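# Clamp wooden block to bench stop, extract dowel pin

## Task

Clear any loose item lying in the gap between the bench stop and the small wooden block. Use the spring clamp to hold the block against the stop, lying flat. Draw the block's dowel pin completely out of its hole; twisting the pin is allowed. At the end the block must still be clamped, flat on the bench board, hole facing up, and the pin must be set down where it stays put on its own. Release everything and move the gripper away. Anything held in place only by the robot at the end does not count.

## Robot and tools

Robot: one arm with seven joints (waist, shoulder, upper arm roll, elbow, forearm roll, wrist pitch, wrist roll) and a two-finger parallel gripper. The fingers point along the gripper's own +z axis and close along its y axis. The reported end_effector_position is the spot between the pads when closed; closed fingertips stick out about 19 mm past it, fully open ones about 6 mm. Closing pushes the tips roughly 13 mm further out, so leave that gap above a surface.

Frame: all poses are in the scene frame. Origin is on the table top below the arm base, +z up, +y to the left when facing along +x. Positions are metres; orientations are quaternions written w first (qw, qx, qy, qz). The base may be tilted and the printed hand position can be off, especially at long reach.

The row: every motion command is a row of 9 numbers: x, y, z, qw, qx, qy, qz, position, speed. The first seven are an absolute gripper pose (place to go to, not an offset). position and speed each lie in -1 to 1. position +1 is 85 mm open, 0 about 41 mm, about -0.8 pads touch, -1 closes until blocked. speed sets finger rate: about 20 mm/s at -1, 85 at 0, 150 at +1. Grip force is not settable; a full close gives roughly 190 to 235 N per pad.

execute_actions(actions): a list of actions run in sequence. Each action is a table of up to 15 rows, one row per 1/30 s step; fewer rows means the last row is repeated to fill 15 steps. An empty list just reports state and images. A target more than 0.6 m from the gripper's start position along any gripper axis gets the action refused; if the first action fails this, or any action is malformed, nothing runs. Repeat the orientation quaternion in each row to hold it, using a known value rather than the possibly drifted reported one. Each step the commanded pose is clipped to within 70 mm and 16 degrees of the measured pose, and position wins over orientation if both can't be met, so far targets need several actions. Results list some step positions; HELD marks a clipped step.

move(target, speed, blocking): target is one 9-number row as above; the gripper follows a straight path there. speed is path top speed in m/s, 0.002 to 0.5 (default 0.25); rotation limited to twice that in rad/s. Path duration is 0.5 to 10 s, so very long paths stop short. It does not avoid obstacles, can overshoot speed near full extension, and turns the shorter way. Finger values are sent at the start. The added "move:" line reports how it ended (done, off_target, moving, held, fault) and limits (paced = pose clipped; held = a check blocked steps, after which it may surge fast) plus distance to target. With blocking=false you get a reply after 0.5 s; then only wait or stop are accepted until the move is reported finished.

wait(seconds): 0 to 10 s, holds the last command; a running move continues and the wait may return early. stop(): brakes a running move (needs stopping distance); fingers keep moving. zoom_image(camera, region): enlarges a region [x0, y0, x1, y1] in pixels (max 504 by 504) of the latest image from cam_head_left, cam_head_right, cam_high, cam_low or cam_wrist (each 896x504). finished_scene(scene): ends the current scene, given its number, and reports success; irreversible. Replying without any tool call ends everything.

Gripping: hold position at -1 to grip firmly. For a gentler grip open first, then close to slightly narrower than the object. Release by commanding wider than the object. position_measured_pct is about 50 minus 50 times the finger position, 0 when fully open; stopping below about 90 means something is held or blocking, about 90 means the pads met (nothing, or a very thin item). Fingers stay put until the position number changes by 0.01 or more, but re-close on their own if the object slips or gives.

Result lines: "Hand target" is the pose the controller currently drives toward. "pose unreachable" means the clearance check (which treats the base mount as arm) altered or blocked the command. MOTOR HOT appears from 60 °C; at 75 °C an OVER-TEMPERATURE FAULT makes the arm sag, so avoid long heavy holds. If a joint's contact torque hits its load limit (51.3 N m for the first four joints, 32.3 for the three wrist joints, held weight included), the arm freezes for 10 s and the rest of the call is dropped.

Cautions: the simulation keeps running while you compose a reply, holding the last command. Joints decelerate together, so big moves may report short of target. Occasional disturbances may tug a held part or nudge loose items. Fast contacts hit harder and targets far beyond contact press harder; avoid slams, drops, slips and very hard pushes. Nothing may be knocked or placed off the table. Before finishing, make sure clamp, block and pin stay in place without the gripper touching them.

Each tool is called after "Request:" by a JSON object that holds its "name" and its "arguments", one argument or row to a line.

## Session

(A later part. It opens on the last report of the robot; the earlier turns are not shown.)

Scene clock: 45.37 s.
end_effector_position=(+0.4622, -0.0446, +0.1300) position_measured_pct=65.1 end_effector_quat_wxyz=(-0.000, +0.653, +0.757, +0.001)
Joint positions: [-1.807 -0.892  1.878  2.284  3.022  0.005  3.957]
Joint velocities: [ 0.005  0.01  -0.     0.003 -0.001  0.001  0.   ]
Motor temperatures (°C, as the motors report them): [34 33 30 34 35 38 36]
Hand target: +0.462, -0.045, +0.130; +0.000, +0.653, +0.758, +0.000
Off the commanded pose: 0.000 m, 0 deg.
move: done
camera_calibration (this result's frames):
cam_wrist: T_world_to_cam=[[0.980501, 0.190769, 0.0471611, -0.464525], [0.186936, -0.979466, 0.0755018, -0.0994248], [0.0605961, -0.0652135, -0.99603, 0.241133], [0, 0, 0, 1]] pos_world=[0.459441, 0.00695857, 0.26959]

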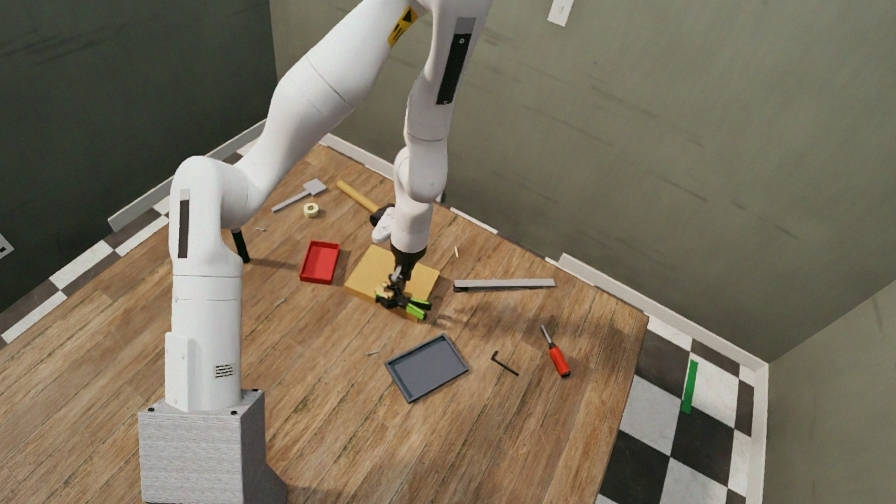

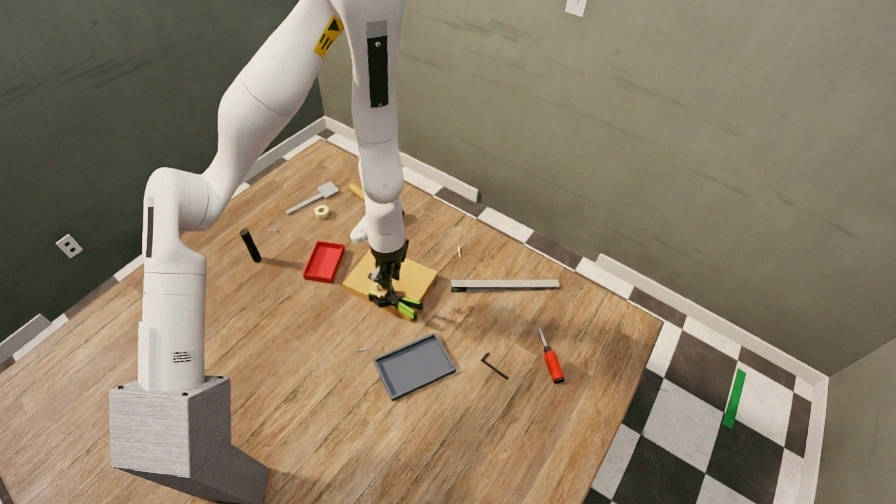

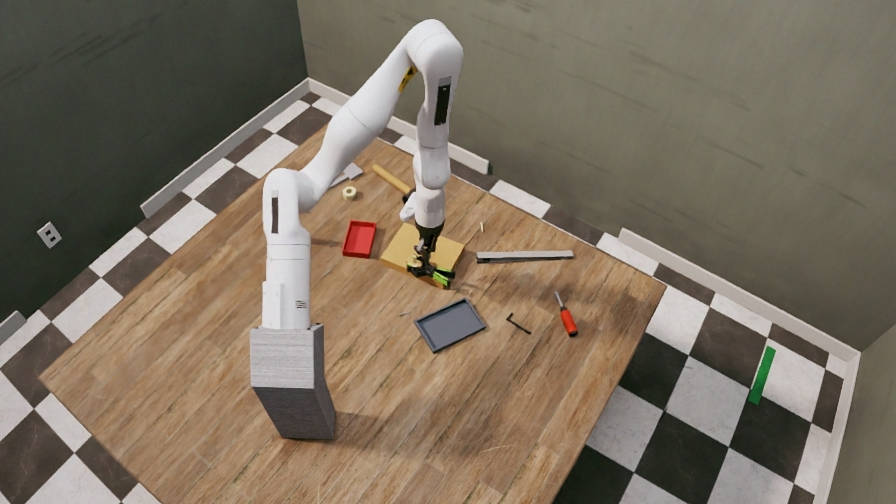

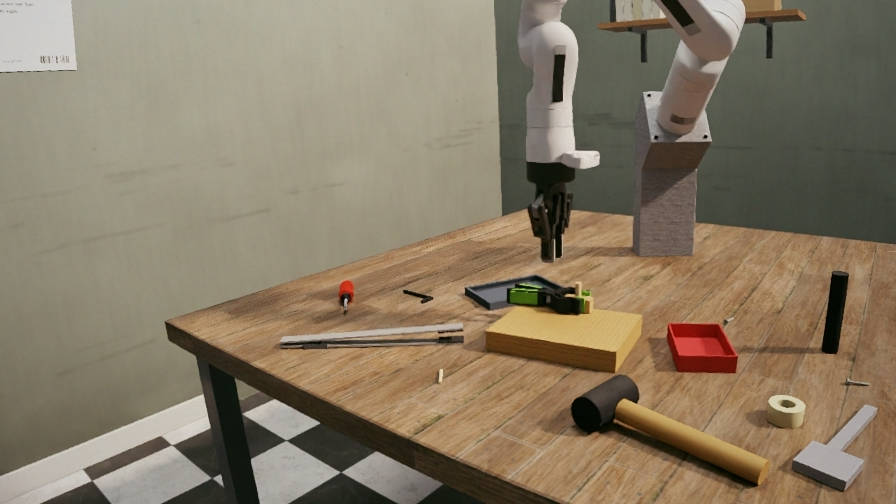

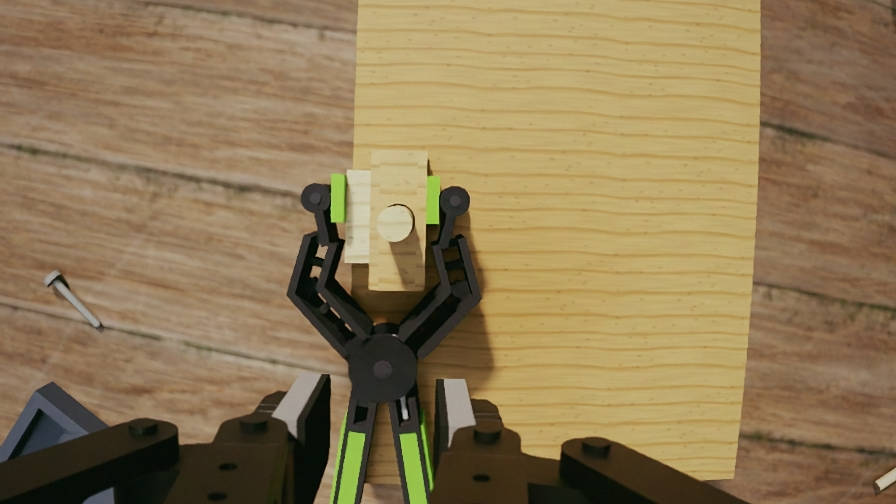

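Request:
{"name": "move", "arguments": {
  "target": [0.4555,0.0002,0.11,0,0.6528,0.7576,0,-0.3,0],
  "speed": 0.12
}}

Request:
{"name": "move", "arguments": {
  "target": [0.4555,0.0002,0.077,0,0.6528,0.7576,0,-0.3,0],
  "speed": 0.05
}}

Request:
{"name": "zoom_image", "arguments": {
  "camera": "cam_low",
  "region": [500, 230, 660, 340]
}}

Scene clock: 46.63 s.
end_effector_position=(+0.4556, +0.0001, +0.1102) position_measured_pct=65.1 end_effector_quat_wxyz=(+0.000, +0.653, +0.757, +0.000)
Joint positions: [-1.923 -0.844  1.862  2.36   2.963  0.154  3.901]
Joint velocities: [-0.007  0.003  0.     0.001 -0.001 -0.    -0.001]
Motor temperatures (°C, as the motors report them): [34 33 30 34 35 38 36]
Hand target: +0.456, +0.000, +0.110; -0.000, +0.653, +0.758, +0.000
Off the commanded pose: 0.000 m, 0 deg.
move: done
camera_calibration (this result's frames):
cam_wrist: T_world_to_cam=[[0.980603, 0.190264, 0.0470848, -0.465707], [0.186349, -0.979465, 0.0769523, -0.0528129], [0.0607592, -0.0666855, -0.995922, 0.224652], [0, 0, 0, 1]] pos_world=[0.452866, 0.05186, 0.249727]

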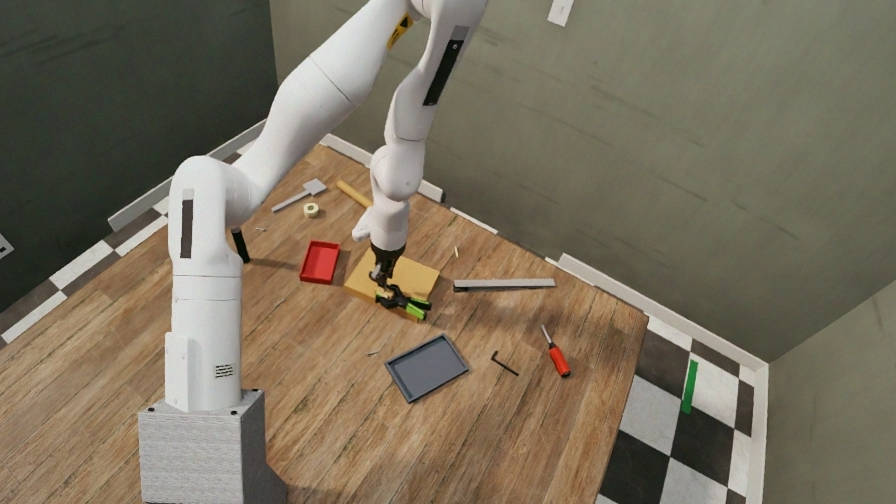

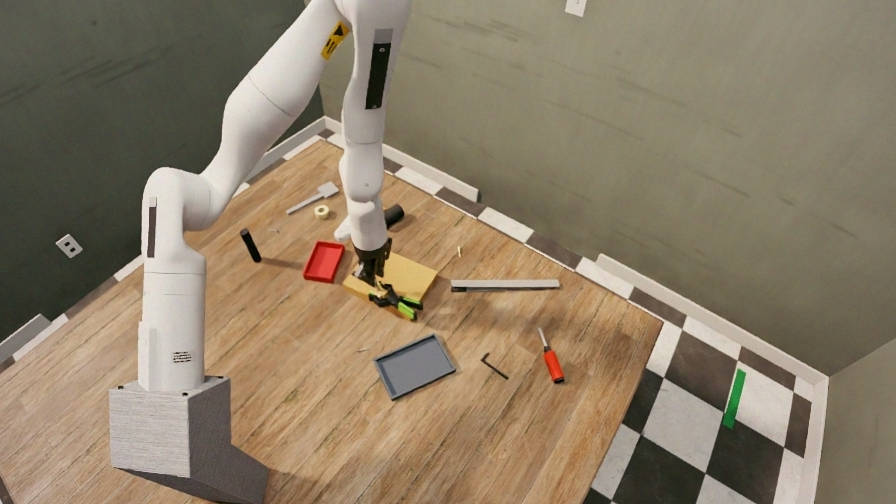

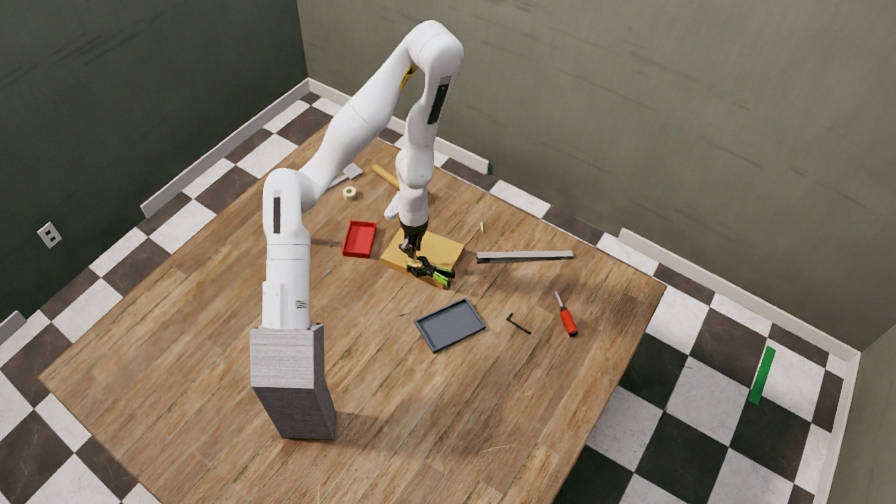

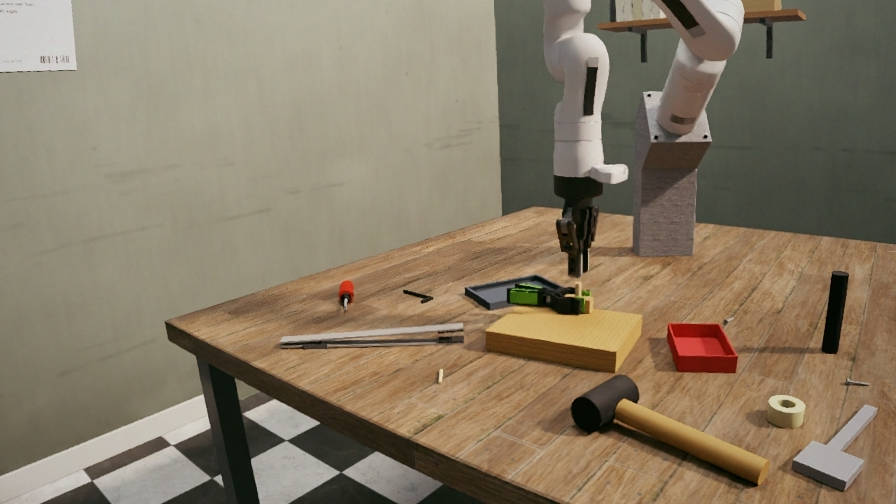

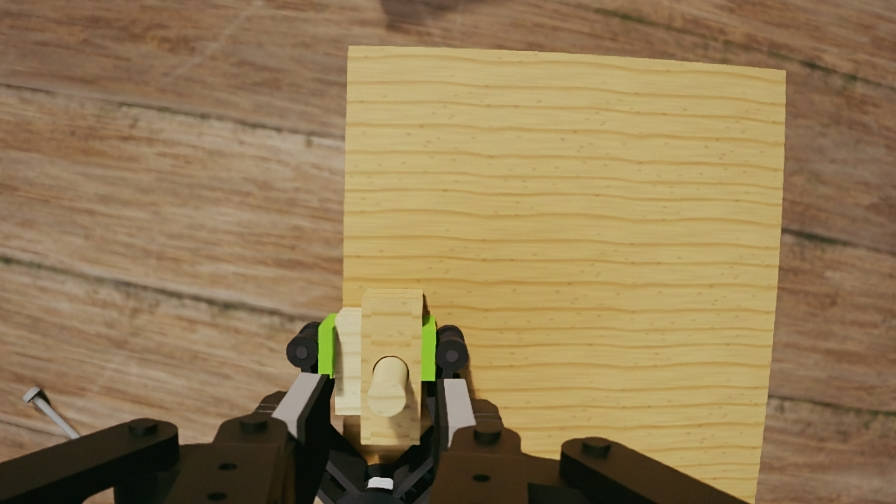

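Scene clock: 47.60 s.
end_effector_position=(+0.4555, -0.0001, +0.0771) position_measured_pct=65.1 end_effector_quat_wxyz=(+0.000, +0.653, +0.757, -0.000)
Joint positions: [-2.047 -0.893  1.937  2.33   2.96   0.231  3.912]
Joint velocities: [-0.007 -0.003 -0.    -0.001 -0.001 -0.    -0.001]
Motor temperatures (°C, as the motors report them): [34 33 30 34 35 38 36]
Hand target: +0.455, +0.000, +0.077; -0.000, +0.653, +0.758, -0.000
Off the commanded pose: 0.000 m, 0 deg.
move: done
camera_calibration (this result's frames):
cam_wrist: T_world_to_cam=[[0.980507, 0.190891, 0.0465445, -0.463938], [0.186957, -0.979281, 0.0778234, -0.0508173], [0.0604358, -0.0676045, -0.99588, 0.191876], [0, 0, 0, 1]] pos_world=[0.452799, 0.0517688, 0.216634]

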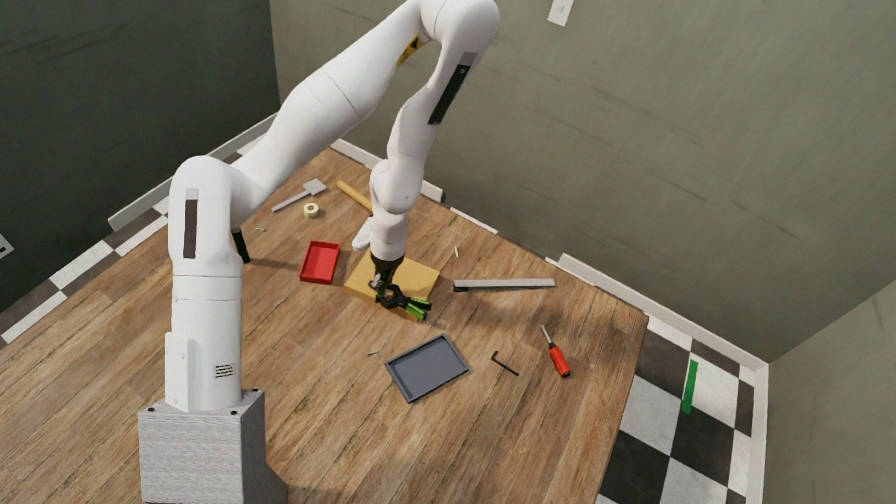

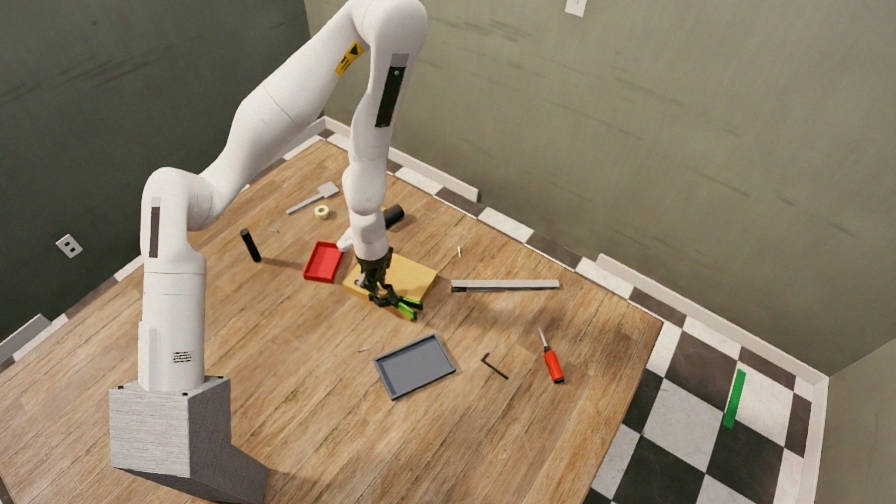

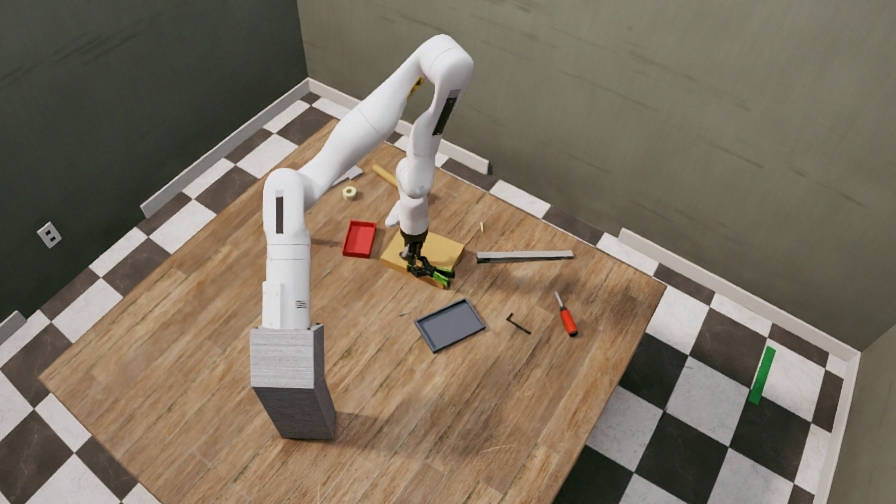

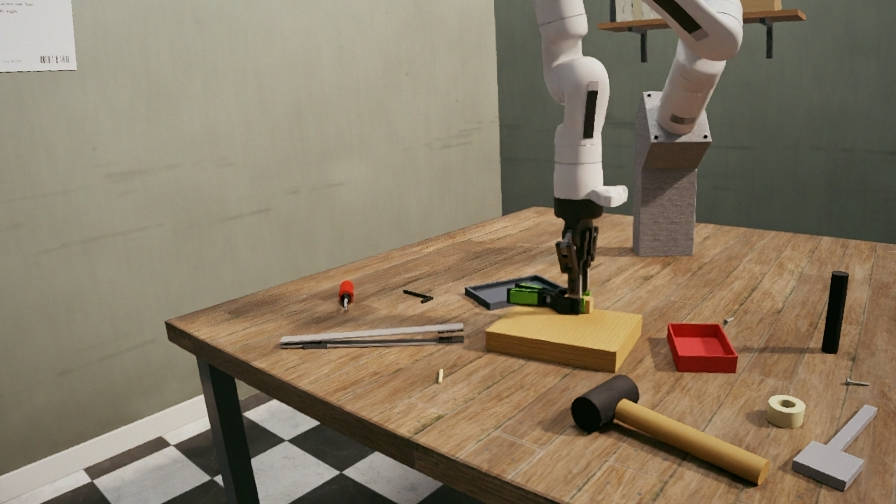

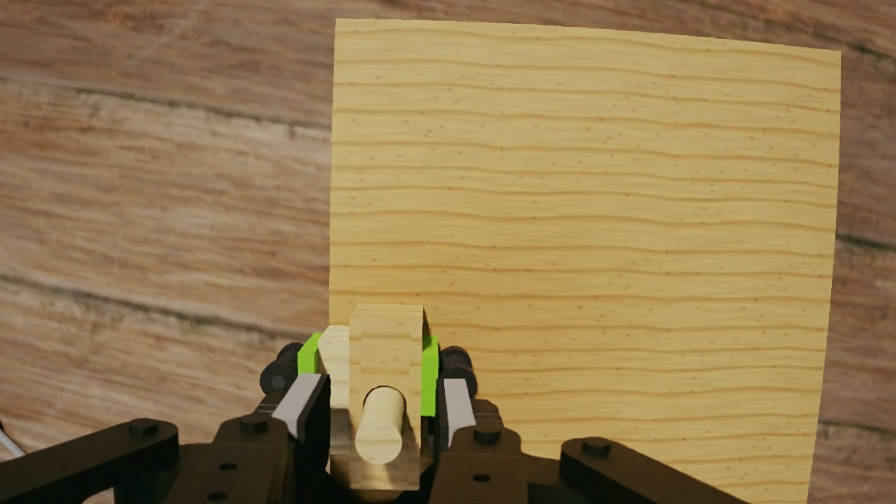

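Region (500, 230, 660, 340) of cam_low's 896x504 image, scaled by 3.150, with more detail than that image has; it fills the top 346 rows of this view, and the rest is white.

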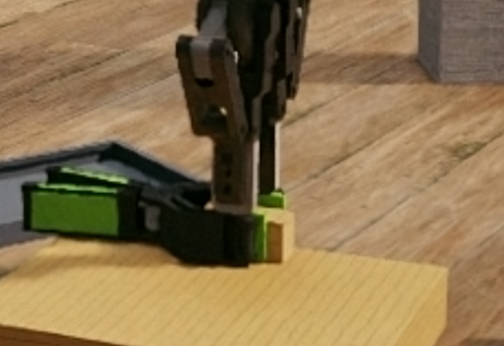

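Request:
{"name": "move", "arguments": {
  "target": [0.4555,0.0002,0.077,0,0.6528,0.7576,0,-1,-0.5]
}}

Request:
{"name": "move", "arguments": {
  "target": [0.4555,0.0002,0.085,0,0.3090,0.9511,0,-1,-0.5],
  "speed": 0.2
}}

Request:
{"name": "zoom_image", "arguments": {
  "camera": "cam_low",
  "region": [500, 230, 660, 340]
}}

Scene clock: 48.67 s.
end_effector_position=(+0.4558, -0.0000, +0.0772) position_measured_pct=85.3 end_effector_quat_wxyz=(+0.001, +0.653, +0.758, +0.000)
Joint positions: [-2.047 -0.893  1.937  2.33   2.961  0.231  3.912]
Joint velocities: [-0.    -0.001  0.    -0.001 -0.    -0.001 -0.001]
Motor temperatures (°C, as the motors report them): [34 33 30 34 35 38 36]
Hand target: +0.455, +0.000, +0.077; +0.000, +0.653, +0.758, +0.000
Off the commanded pose: 0.000 m, 0 deg.
move: done
camera_calibration (this result's frames):
cam_wrist: T_world_to_cam=[[0.980372, 0.191451, 0.0470793, -0.464264], [0.187479, -0.979179, 0.0778435, -0.0510789], [0.0610023, -0.0674893, -0.995853, 0.191705], [0, 0, 0, 1]] pos_world=[0.453033, 0.0518062, 0.216743]

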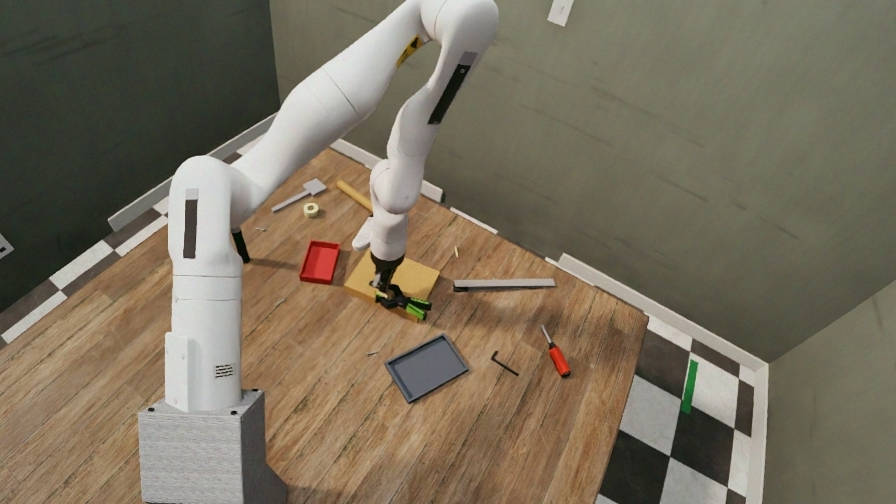

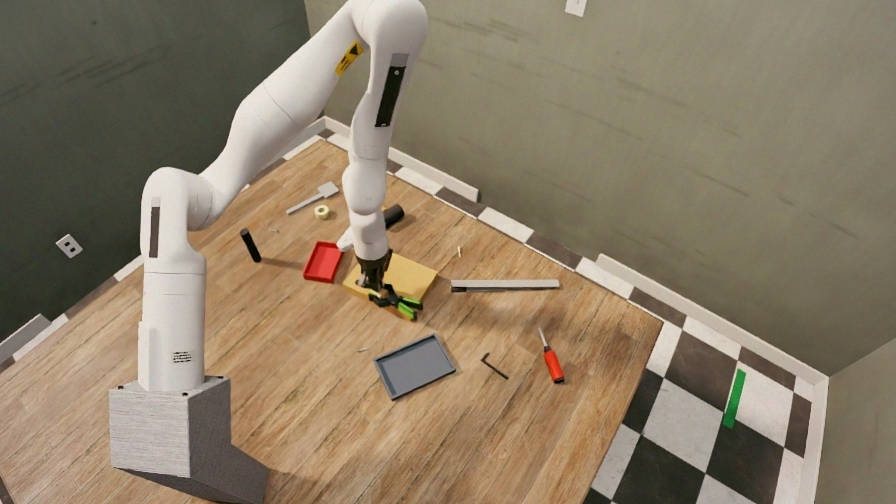

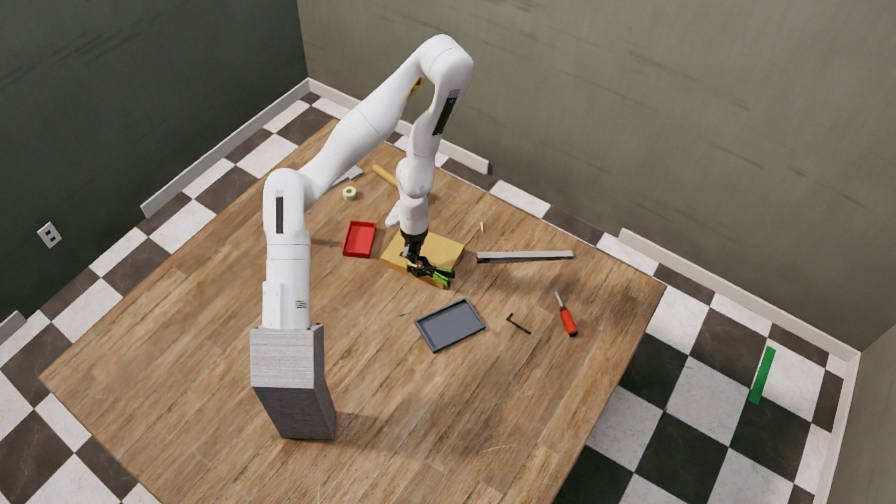

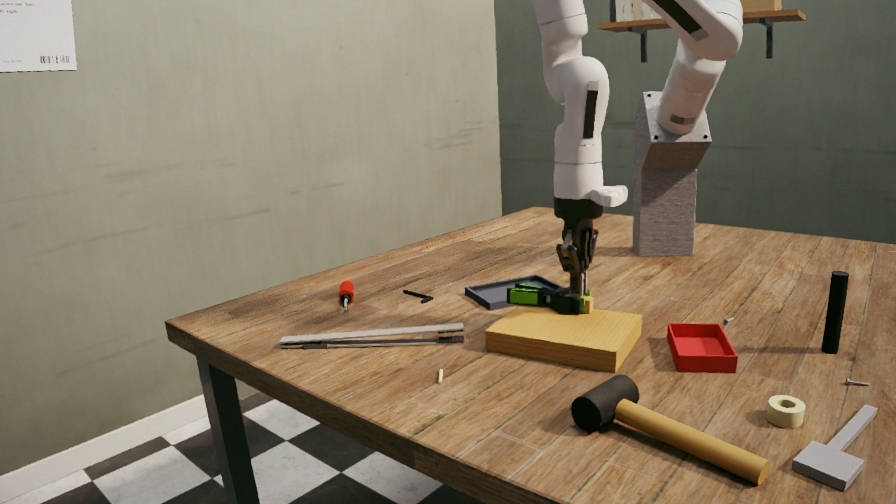

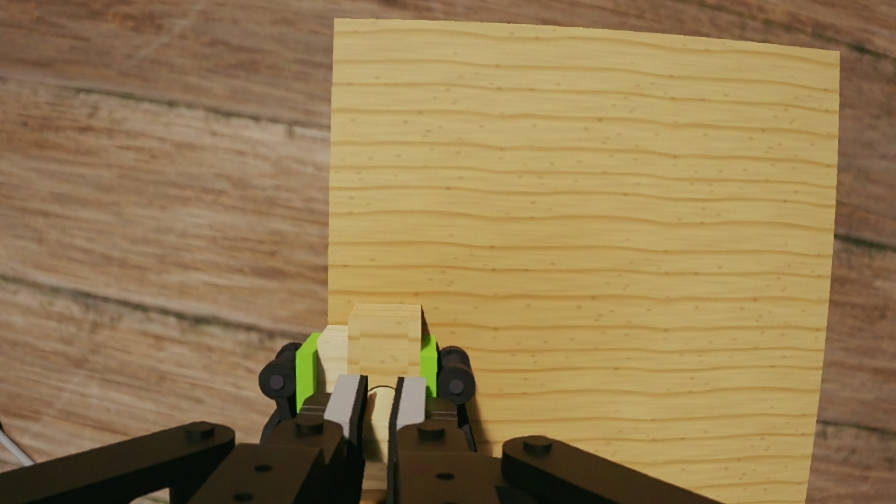

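Scene clock: 50.97 s.
end_effector_position=(+0.4559, +0.0008, +0.0847) position_measured_pct=85.3 end_effector_quat_wxyz=(+0.000, +0.309, +0.951, +0.001)
Joint positions: [-2.055 -0.826  1.999  2.336  3.345  0.216  4.306]
Joint velocities: [ 0.     0.001 -0.     0.     0.001  0.     0.   ]
Motor temperatures (°C, as the motors report them): [34 33 30 34 35 38 36]
Hand target: +0.456, +0.001, +0.085; -0.000, +0.309, +0.951, +0.001
Off the commanded pose: 0.001 m, 0 deg.
move: done
camera_calibration (this result's frames):
cam_wrist: T_world_to_cam=[[0.550614, 0.833353, 0.048437, -0.269532], [0.829833, -0.552737, 0.0765473, -0.34391], [0.0905639, -0.00195345, -0.995889, 0.185693], [0, 0, 0, 1]] pos_world=[0.416979, 0.0348866, 0.22431]

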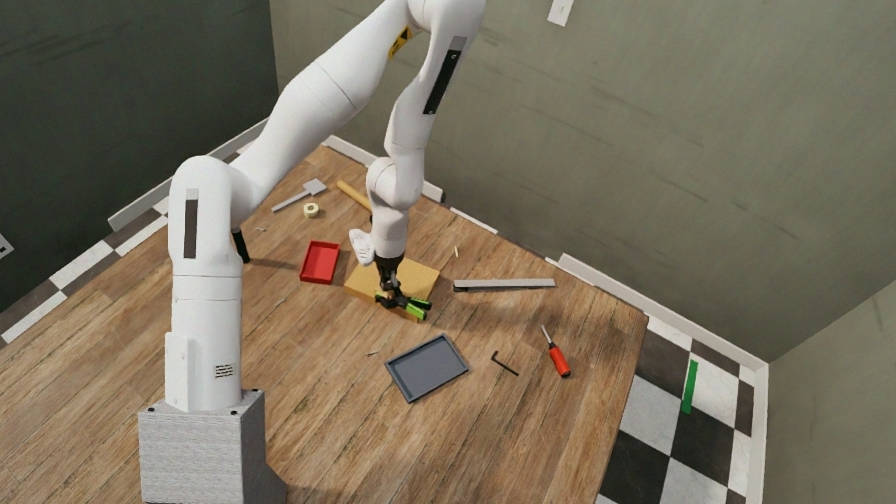

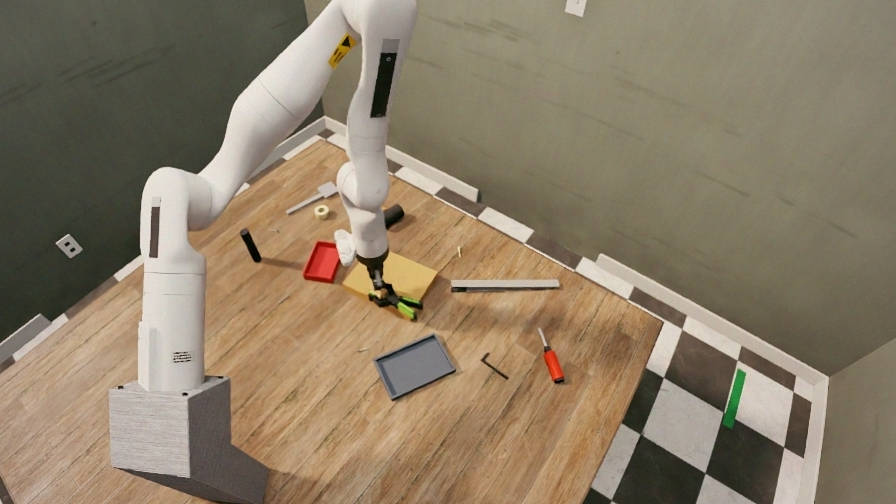

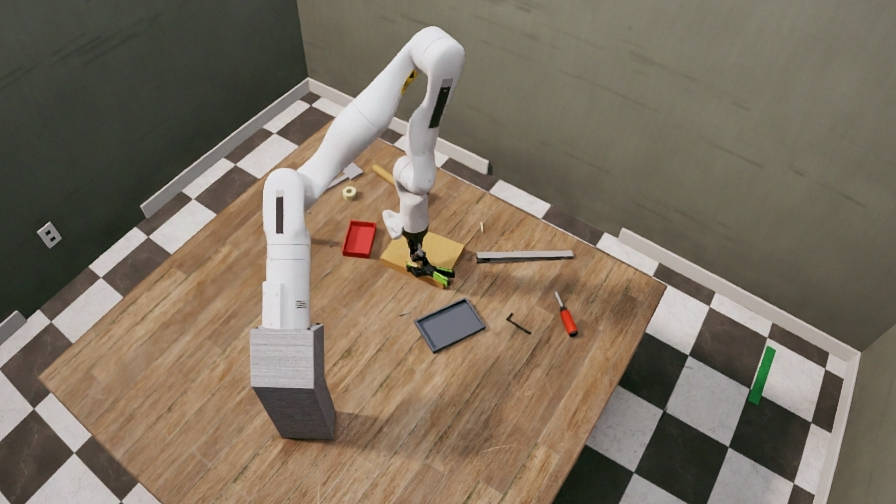

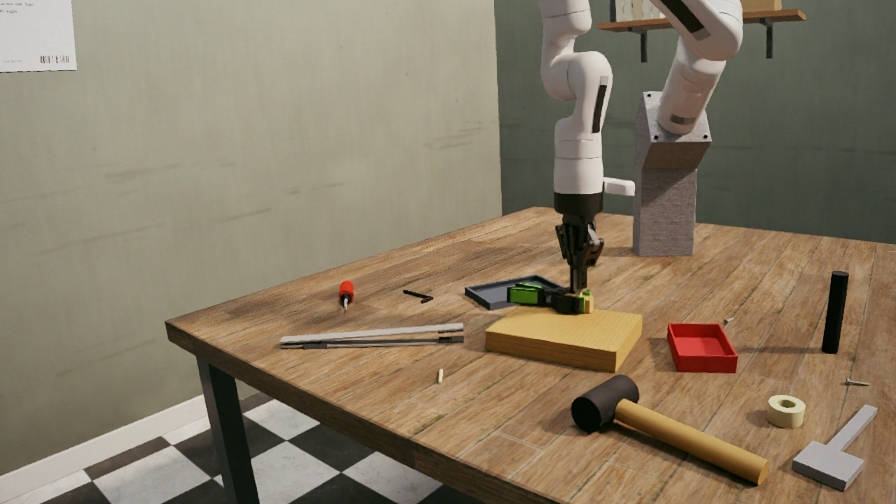

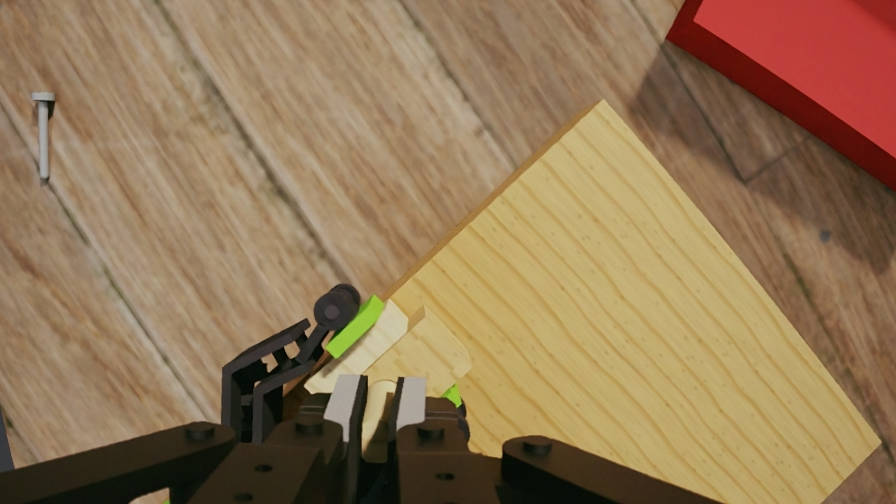

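Region (500, 230, 660, 340) of cam_low's 896x504 image, scaled by 3.150, with more detail than that image has; it fills the top 346 rows of this view, and the rest is white.

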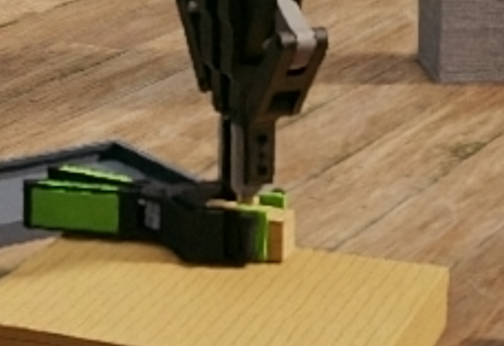

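Request:
{"name": "move", "arguments": {
  "target": [0.4557,0.0004,0.097,0,0.891,0.454,0,-1,-0.5],
  "speed": 0.35
}}

Request:
{"name": "zoom_image", "arguments": {
  "camera": "cam_low",
  "region": [500, 230, 660, 340]
}}

Scene clock: 53.93 s.
end_effector_position=(+0.4554, -0.0003, +0.0970) position_measured_pct=85.3 end_effector_quat_wxyz=(+0.001, +0.891, +0.454, -0.001)
Joint positions: [-1.95  -0.916  1.825  2.35   2.587  0.213  3.514]
Joint velocities: [ 0.001  0.     0.001  0.     0.     0.001 -0.001]
Motor temperatures (°C, as the motors report them): [34 33 30 34 35 38 36]
Hand target: +0.455, -0.000, +0.097; +0.001, +0.891, +0.454, -0.001
Off the commanded pose: 0.001 m, 0 deg.
move: done
camera_calibration (this result's frames):
cam_wrist: T_world_to_cam=[[0.833316, -0.550824, 0.0466534, -0.397905], [-0.552773, -0.829536, 0.0794487, 0.284238], [-0.0050616, -0.0919946, -0.995747, 0.241501], [0, 0, 0, 1]] pos_world=[0.489922, 0.0388267, 0.236455]

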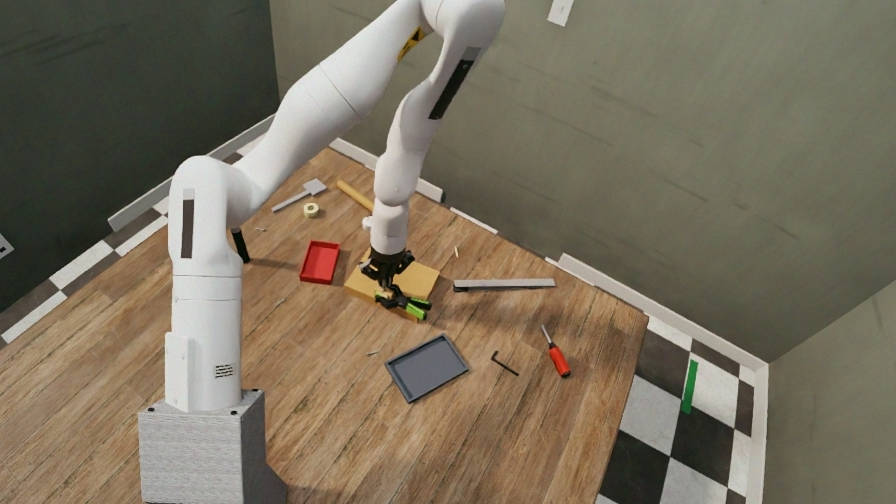

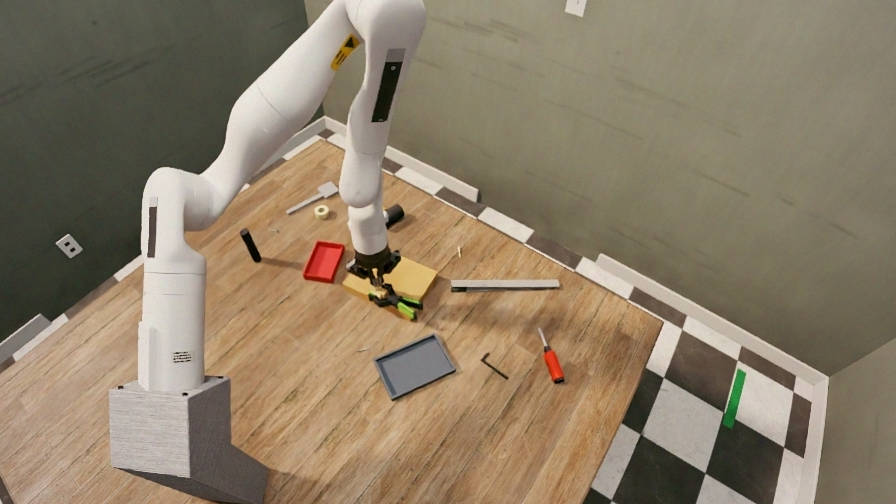

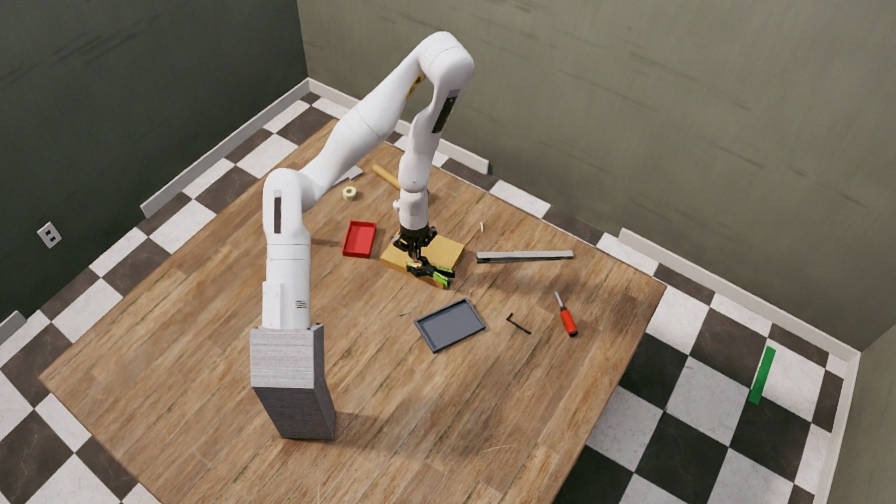

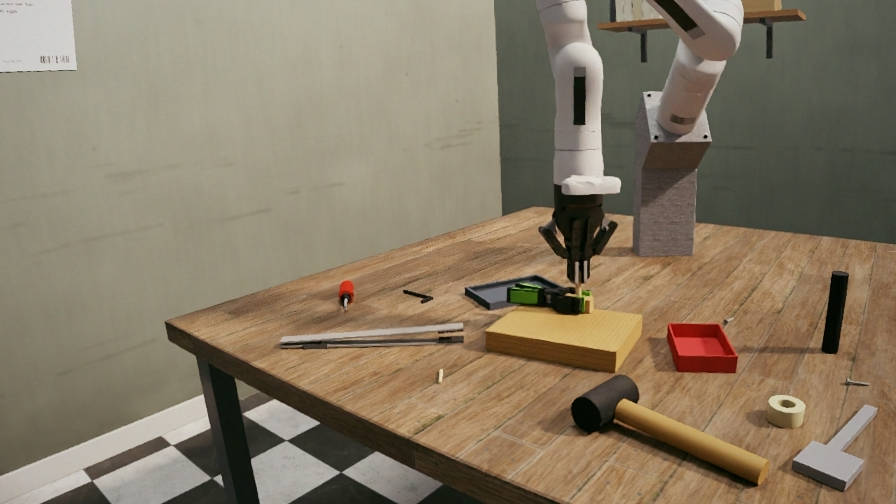

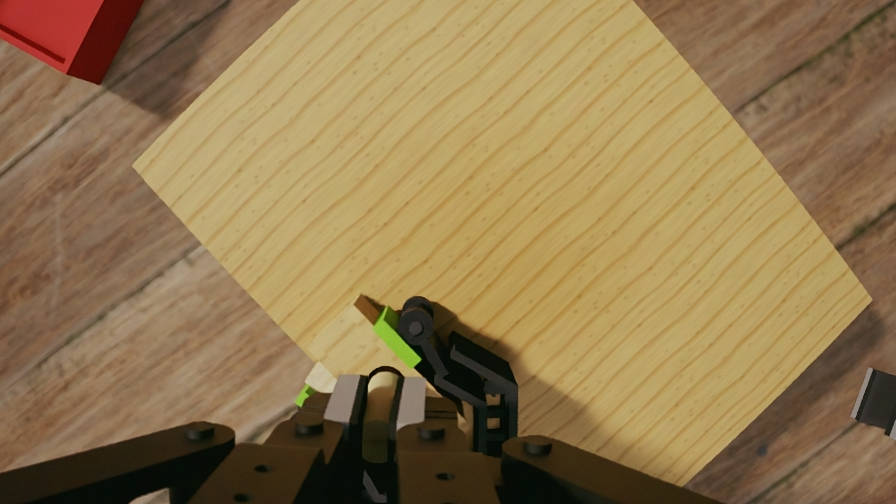

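Region (500, 230, 660, 340) of cam_low's 896x504 image, scaled by 3.150, with more detail than that image has; it fills the top 346 rows of this view, and the rest is white.

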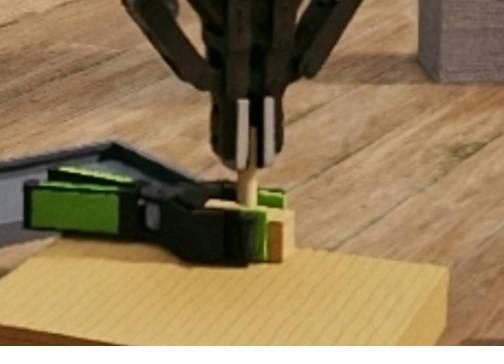

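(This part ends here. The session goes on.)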